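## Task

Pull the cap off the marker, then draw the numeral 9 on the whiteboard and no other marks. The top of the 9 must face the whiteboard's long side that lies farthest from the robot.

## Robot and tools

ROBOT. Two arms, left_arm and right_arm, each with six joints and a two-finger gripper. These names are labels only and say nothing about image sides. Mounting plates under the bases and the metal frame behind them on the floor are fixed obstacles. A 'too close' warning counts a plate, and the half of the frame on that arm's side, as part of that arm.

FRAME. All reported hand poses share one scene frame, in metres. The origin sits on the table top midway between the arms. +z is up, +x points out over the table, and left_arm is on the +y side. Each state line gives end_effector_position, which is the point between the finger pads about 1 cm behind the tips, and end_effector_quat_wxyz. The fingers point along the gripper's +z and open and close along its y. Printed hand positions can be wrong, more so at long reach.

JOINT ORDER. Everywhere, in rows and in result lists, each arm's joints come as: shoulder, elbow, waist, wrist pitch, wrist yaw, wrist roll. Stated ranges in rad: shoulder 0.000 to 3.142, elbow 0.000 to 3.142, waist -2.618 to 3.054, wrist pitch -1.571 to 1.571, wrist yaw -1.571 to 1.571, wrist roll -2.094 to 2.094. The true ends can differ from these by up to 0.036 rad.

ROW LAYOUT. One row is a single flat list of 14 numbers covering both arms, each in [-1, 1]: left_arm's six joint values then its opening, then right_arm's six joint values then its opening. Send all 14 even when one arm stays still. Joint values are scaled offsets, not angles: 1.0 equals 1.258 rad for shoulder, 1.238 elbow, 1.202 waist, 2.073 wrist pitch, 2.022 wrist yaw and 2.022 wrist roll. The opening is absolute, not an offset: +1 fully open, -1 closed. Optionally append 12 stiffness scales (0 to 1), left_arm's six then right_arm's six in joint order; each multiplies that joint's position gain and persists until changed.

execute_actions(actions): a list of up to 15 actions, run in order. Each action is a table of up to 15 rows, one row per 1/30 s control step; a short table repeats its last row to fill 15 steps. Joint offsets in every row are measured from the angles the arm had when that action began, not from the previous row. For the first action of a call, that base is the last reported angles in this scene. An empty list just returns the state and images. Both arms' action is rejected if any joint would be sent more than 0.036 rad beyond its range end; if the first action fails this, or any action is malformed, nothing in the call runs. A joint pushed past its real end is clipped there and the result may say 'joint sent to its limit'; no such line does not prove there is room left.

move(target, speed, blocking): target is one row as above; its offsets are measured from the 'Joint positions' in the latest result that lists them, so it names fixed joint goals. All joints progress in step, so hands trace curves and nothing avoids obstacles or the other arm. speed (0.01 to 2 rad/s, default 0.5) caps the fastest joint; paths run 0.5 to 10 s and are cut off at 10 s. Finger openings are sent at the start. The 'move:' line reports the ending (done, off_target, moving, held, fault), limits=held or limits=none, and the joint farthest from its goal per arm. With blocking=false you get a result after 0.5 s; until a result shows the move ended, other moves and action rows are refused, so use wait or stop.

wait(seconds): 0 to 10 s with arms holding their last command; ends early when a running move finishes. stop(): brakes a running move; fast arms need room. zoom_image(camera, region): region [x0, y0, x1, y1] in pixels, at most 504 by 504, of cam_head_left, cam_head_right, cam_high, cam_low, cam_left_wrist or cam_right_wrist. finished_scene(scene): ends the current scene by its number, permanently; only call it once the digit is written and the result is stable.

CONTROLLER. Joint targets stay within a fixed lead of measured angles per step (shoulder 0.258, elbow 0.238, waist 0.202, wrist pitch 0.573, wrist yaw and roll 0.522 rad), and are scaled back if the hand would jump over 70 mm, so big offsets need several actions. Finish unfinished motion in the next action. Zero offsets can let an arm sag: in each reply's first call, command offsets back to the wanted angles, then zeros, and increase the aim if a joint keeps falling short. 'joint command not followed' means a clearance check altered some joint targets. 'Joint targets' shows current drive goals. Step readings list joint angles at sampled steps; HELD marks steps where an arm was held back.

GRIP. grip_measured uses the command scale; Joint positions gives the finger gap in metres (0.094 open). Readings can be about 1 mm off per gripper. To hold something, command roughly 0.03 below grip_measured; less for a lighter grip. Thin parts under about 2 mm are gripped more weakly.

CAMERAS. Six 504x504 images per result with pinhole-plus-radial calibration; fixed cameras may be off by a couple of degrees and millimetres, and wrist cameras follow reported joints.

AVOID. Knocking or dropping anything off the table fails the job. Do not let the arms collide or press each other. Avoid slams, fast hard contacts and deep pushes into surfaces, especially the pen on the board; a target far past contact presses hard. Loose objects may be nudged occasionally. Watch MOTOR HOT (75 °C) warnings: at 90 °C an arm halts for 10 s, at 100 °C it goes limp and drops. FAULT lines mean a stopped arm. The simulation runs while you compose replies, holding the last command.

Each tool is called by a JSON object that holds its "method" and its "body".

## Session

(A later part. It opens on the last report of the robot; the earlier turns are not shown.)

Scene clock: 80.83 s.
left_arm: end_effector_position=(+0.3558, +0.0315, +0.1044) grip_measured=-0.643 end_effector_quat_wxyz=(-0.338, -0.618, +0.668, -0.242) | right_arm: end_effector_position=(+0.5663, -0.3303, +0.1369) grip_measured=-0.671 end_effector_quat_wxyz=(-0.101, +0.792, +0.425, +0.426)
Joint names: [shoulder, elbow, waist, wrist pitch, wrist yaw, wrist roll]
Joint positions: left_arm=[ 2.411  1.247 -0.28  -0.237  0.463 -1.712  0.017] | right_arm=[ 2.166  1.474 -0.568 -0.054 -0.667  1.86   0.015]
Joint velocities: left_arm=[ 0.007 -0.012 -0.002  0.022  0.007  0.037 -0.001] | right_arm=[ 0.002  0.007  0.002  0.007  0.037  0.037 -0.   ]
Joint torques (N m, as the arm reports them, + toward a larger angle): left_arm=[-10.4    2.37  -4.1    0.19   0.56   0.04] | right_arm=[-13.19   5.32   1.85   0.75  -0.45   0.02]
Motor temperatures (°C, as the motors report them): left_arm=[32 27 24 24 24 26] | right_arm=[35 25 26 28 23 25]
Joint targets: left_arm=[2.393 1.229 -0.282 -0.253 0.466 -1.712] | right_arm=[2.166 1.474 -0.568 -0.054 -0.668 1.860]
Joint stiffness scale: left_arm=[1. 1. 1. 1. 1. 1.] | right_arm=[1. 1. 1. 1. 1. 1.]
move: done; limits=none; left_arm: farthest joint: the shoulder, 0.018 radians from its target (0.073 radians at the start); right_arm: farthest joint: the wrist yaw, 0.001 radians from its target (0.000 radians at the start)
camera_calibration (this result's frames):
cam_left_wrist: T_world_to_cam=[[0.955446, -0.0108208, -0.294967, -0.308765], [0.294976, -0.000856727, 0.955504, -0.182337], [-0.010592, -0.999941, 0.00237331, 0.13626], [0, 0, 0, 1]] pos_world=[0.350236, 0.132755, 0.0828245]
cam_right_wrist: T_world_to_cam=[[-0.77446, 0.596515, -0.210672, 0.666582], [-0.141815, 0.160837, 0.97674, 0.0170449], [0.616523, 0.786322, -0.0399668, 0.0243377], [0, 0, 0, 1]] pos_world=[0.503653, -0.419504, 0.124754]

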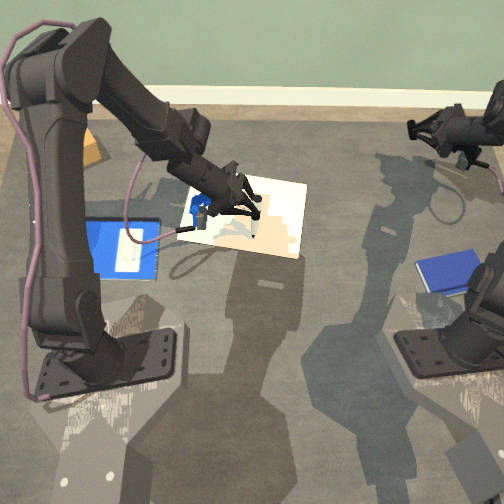

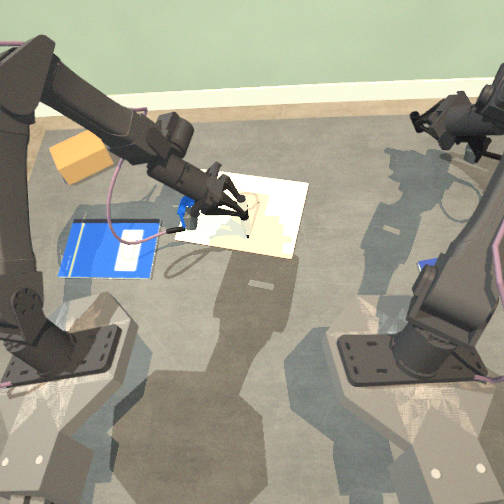

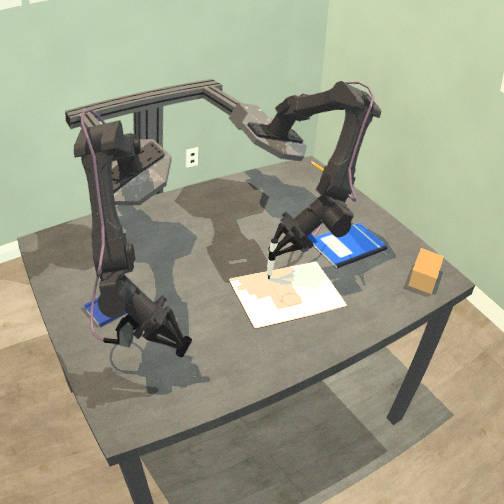

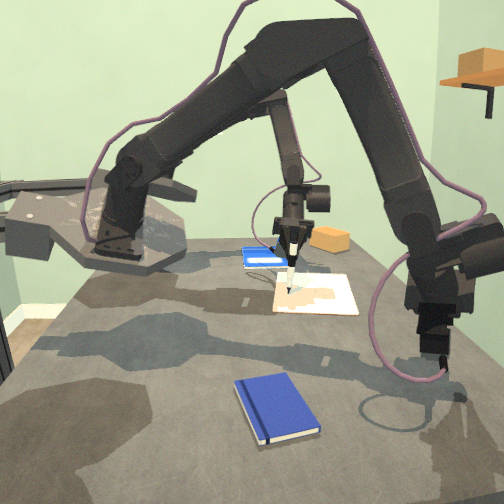

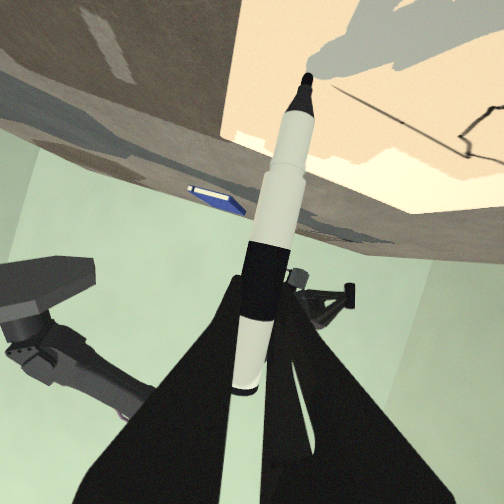

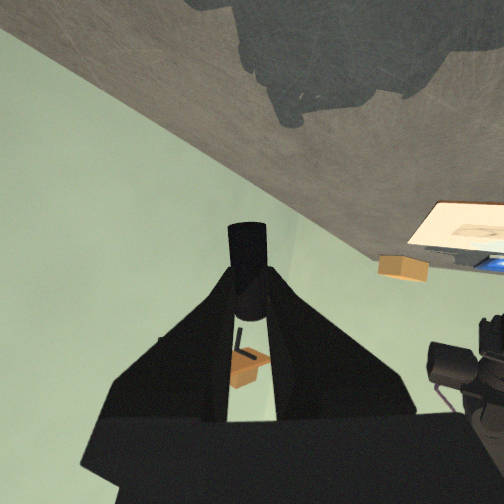

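{"method": "move", "body": {"target": [-0.12,-0.02,0,0,0,0,-0.74,0,0,0,0,0,0,-0.71], "speed": 0.3}}

{"method": "move", "body": {"target": [-0.25,0,0.25,0,0,0,-0.74,0,0,0,0,0,0,-0.71], "speed": 0.8}}

Scene clock: 83.40 s.
left_arm: end_effector_position=(+0.3973, +0.0427, +0.1508) grip_measured=-0.643 end_effector_quat_wxyz=(-0.296, -0.615, +0.668, -0.298) | right_arm: end_effector_position=(+0.5663, -0.3304, +0.1368) grip_measured=-0.671 end_effector_quat_wxyz=(-0.101, +0.793, +0.425, +0.426)
Joint names: [shoulder, elbow, waist, wrist pitch, wrist yaw, wrist roll]
Joint positions: left_arm=[ 2.268  1.239 -0.28  -0.233  0.459 -1.712  0.017] | right_arm=[ 2.166  1.474 -0.568 -0.054 -0.666  1.86   0.015]
Joint velocities: left_arm=[-0.012  0.002  0.007 -0.007 -0.007 -0.007 -0.001] | right_arm=[-0.017  0.007 -0.007 -0.022  0.051  0.007  0.   ]
Joint torques (N m, as the arm reports them, + toward a larger angle): left_arm=[-9.84  3.27 -3.89  0.56  0.6   0.03] | right_arm=[-13.23   5.35   1.89   0.75  -0.43   0.02]
Motor temperatures (°C, as the motors report them): left_arm=[33 27 24 24 24 26] | right_arm=[35 25 26 28 23 25]
Joint targets: left_arm=[2.260 1.223 -0.280 -0.237 0.463 -1.712] | right_arm=[2.166 1.474 -0.568 -0.054 -0.667 1.860]
Joint stiffness scale: left_arm=[1. 1. 1. 1. 1. 1.] | right_arm=[1. 1. 1. 1. 1. 1.]
move: done; limits=none; left_arm: farthest joint: the elbow, 0.017 radians from its target (0.025 radians at the start); right_arm: farthest joint: the wrist yaw, 0.001 radians from its target (0.000 radians at the start)
camera_calibration (this result's frames):
cam_left_wrist: T_world_to_cam=[[0.984389, 0.0358729, -0.172311, -0.366635], [0.171069, 0.0352212, 0.984629, -0.195635], [0.0413905, -0.998736, 0.0285346, 0.123162], [0, 0, 0, 1]] pos_world=[0.389281, 0.143049, 0.125938]
cam_right_wrist: T_world_to_cam=[[-0.774282, 0.596684, -0.210845, 0.666614], [-0.141264, 0.161805, 0.97666, 0.0172201], [0.616873, 0.785995, -0.0409928, 0.0242913], [0, 0, 0, 1]] pos_world=[0.503595, -0.419637, 0.12473]

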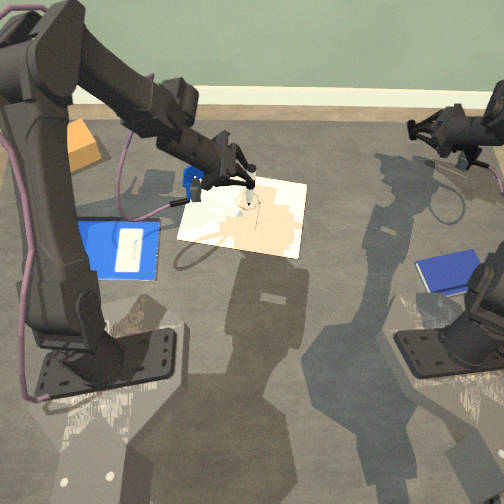

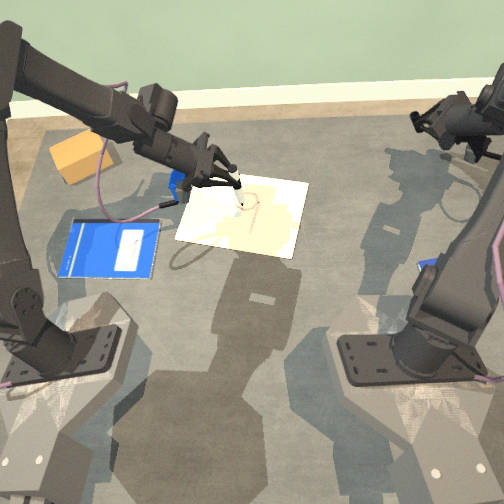

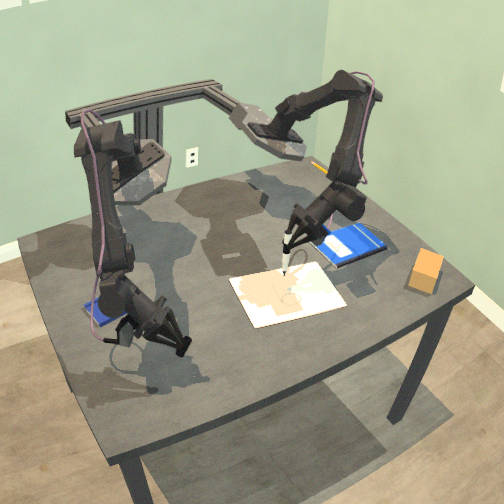

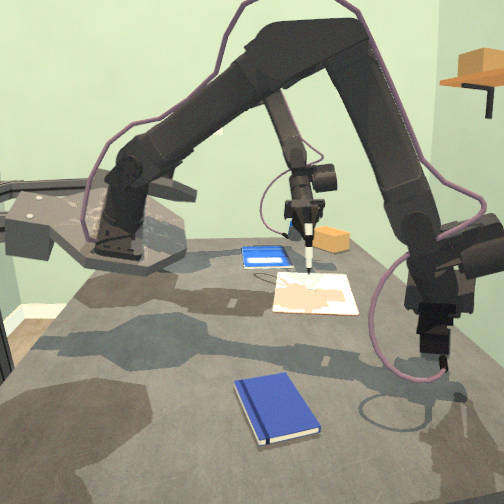

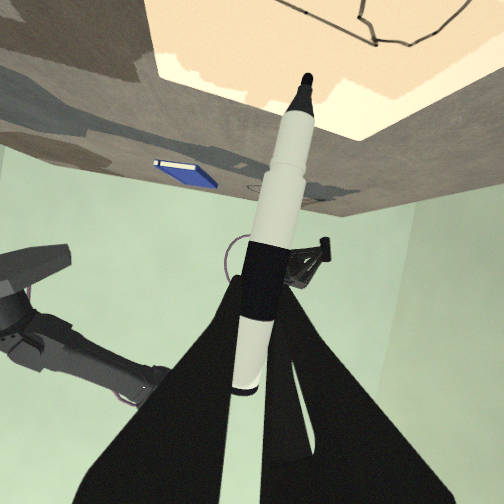

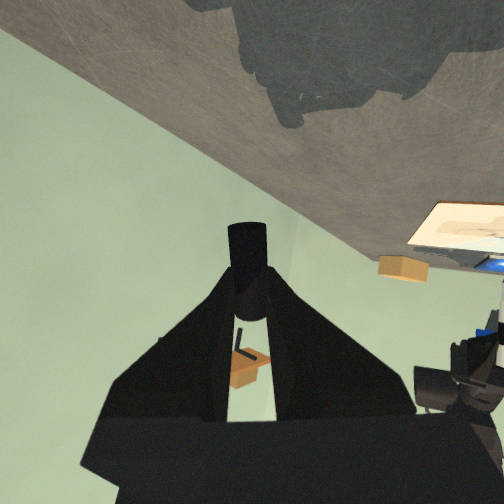

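Scene clock: 84.37 s.
left_arm: end_effector_position=(+0.5033, +0.2165, +0.2166) grip_measured=-0.643 end_effector_quat_wxyz=(+0.139, +0.711, -0.567, +0.392) | right_arm: end_effector_position=(+0.5663, -0.3306, +0.1366) grip_measured=-0.671 end_effector_quat_wxyz=(-0.101, +0.793, +0.425, +0.425)
Joint names: [shoulder, elbow, waist, wrist pitch, wrist yaw, wrist roll]
Joint positions: left_arm=[ 1.947  1.239  0.032 -0.217  0.45  -1.712  0.017] | right_arm=[ 2.166  1.474 -0.568 -0.054 -0.664  1.86   0.015]
Joint velocities: left_arm=[-0.012  0.002 -0.002  0.051 -0.081 -0.037  0.   ] | right_arm=[-0.017  0.002  0.017 -0.051 -0.007 -0.037 -0.   ]
Joint torques (N m, as the arm reports them, + toward a larger angle): left_arm=[-8.88  5.47 -3.8   0.84  0.59  0.03] | right_arm=[-13.16   5.4    1.84   0.76  -0.43   0.02]
Motor temperatures (°C, as the motors report them): left_arm=[33 27 24 24 24 26] | right_arm=[35 25 26 28 23 25]
Joint targets: left_arm=[1.954 1.239 0.021 -0.233 0.459 -1.712] | right_arm=[2.166 1.474 -0.568 -0.054 -0.666 1.860]
Joint stiffness scale: left_arm=[1. 1. 1. 1. 1. 1.] | right_arm=[1. 1. 1. 1. 1. 1.]
move: done; limits=none; left_arm: farthest joint: the wrist pitch, 0.016 radians from its target (0.000 radians at the start); right_arm: farthest joint: the wrist yaw, 0.002 radians from its target (0.000 radians at the start)
camera_calibration (this result's frames):
cam_left_wrist: T_world_to_cam=[[0.902347, 0.428587, 0.0456473, -0.556783], [-0.0485283, -0.00420857, 0.998813, -0.168675], [0.42827, -0.903491, 0.017001, 0.0776435], [0, 0, 0, 1]] pos_world=[0.460974, 0.30807, 0.19257]
cam_right_wrist: T_world_to_cam=[[-0.774105, 0.596852, -0.211019, 0.666647], [-0.140712, 0.162773, 0.976578, 0.0173953], [0.617221, 0.785667, -0.0420187, 0.0242447], [0, 0, 0, 1]] pos_world=[0.503538, -0.419769, 0.124706]

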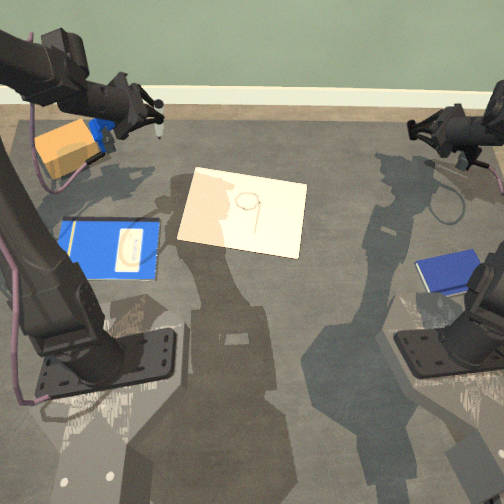

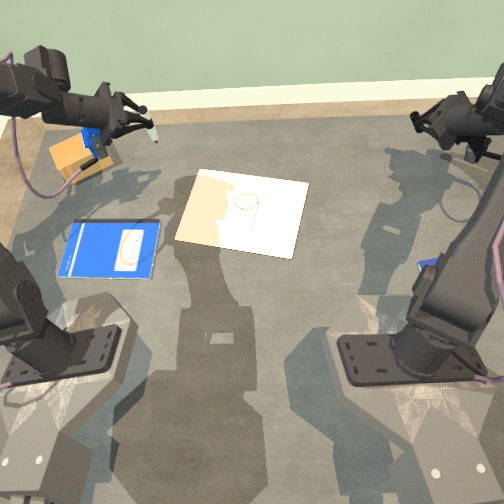

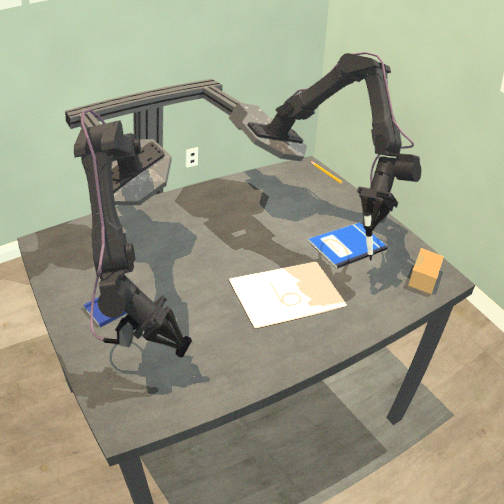

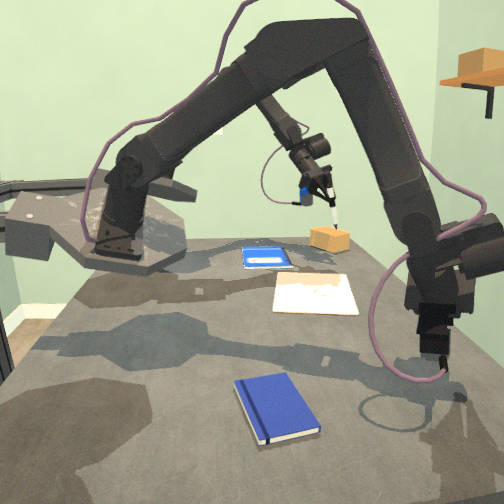

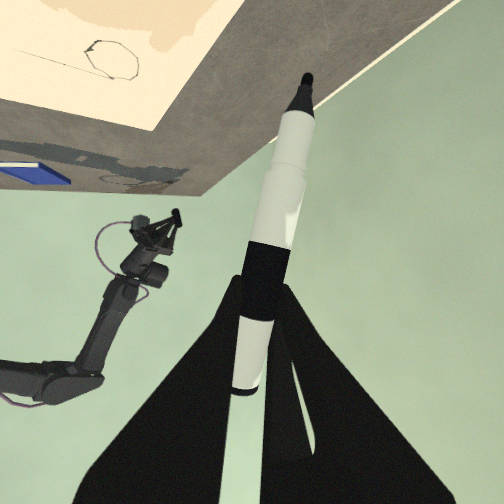

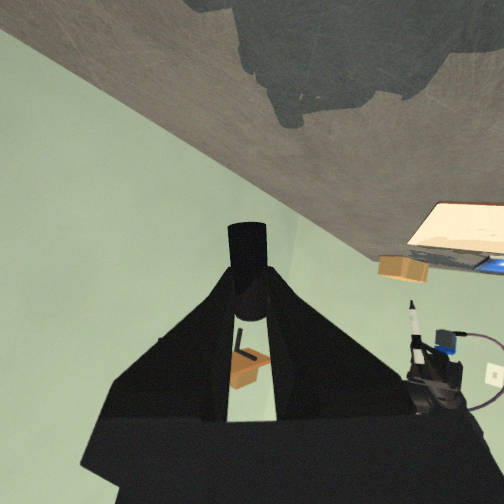

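{"method": "zoom_image", "body": {"camera": "cam_left_wrist", "region": [0,20,170,110]}}

{"method": "zoom_image", "body": {"camera": "cam_head_left", "region": [200,170,310,260]}}

Region (0, 20, 170, 110) of cam_left_wrist's 504x504 image, scaled by 2.965, with more detail than that image has; it fills the top 267 rows of this view, and the rest is white.

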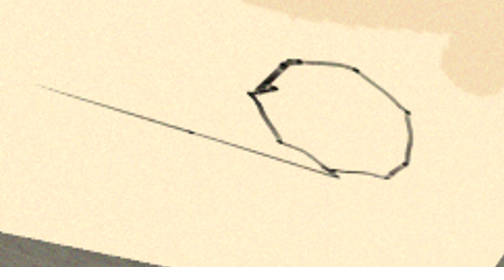

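Region (200, 170, 310, 260) of cam_head_left's 504x504 image, scaled by 4.582, with more detail than that image has; it fills the top 412 rows of this view, and the rest is white.

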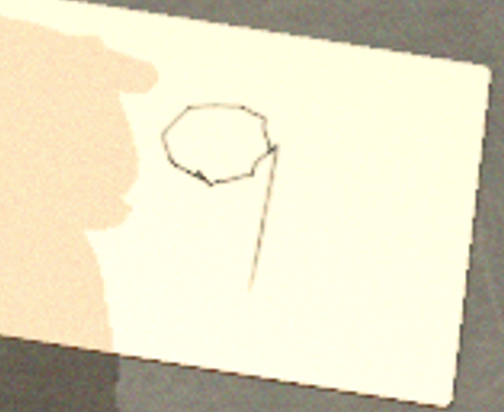

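Reads as a 9.

{"method": "finished_scene", "body": {"scene": 1}}

The scene is finished.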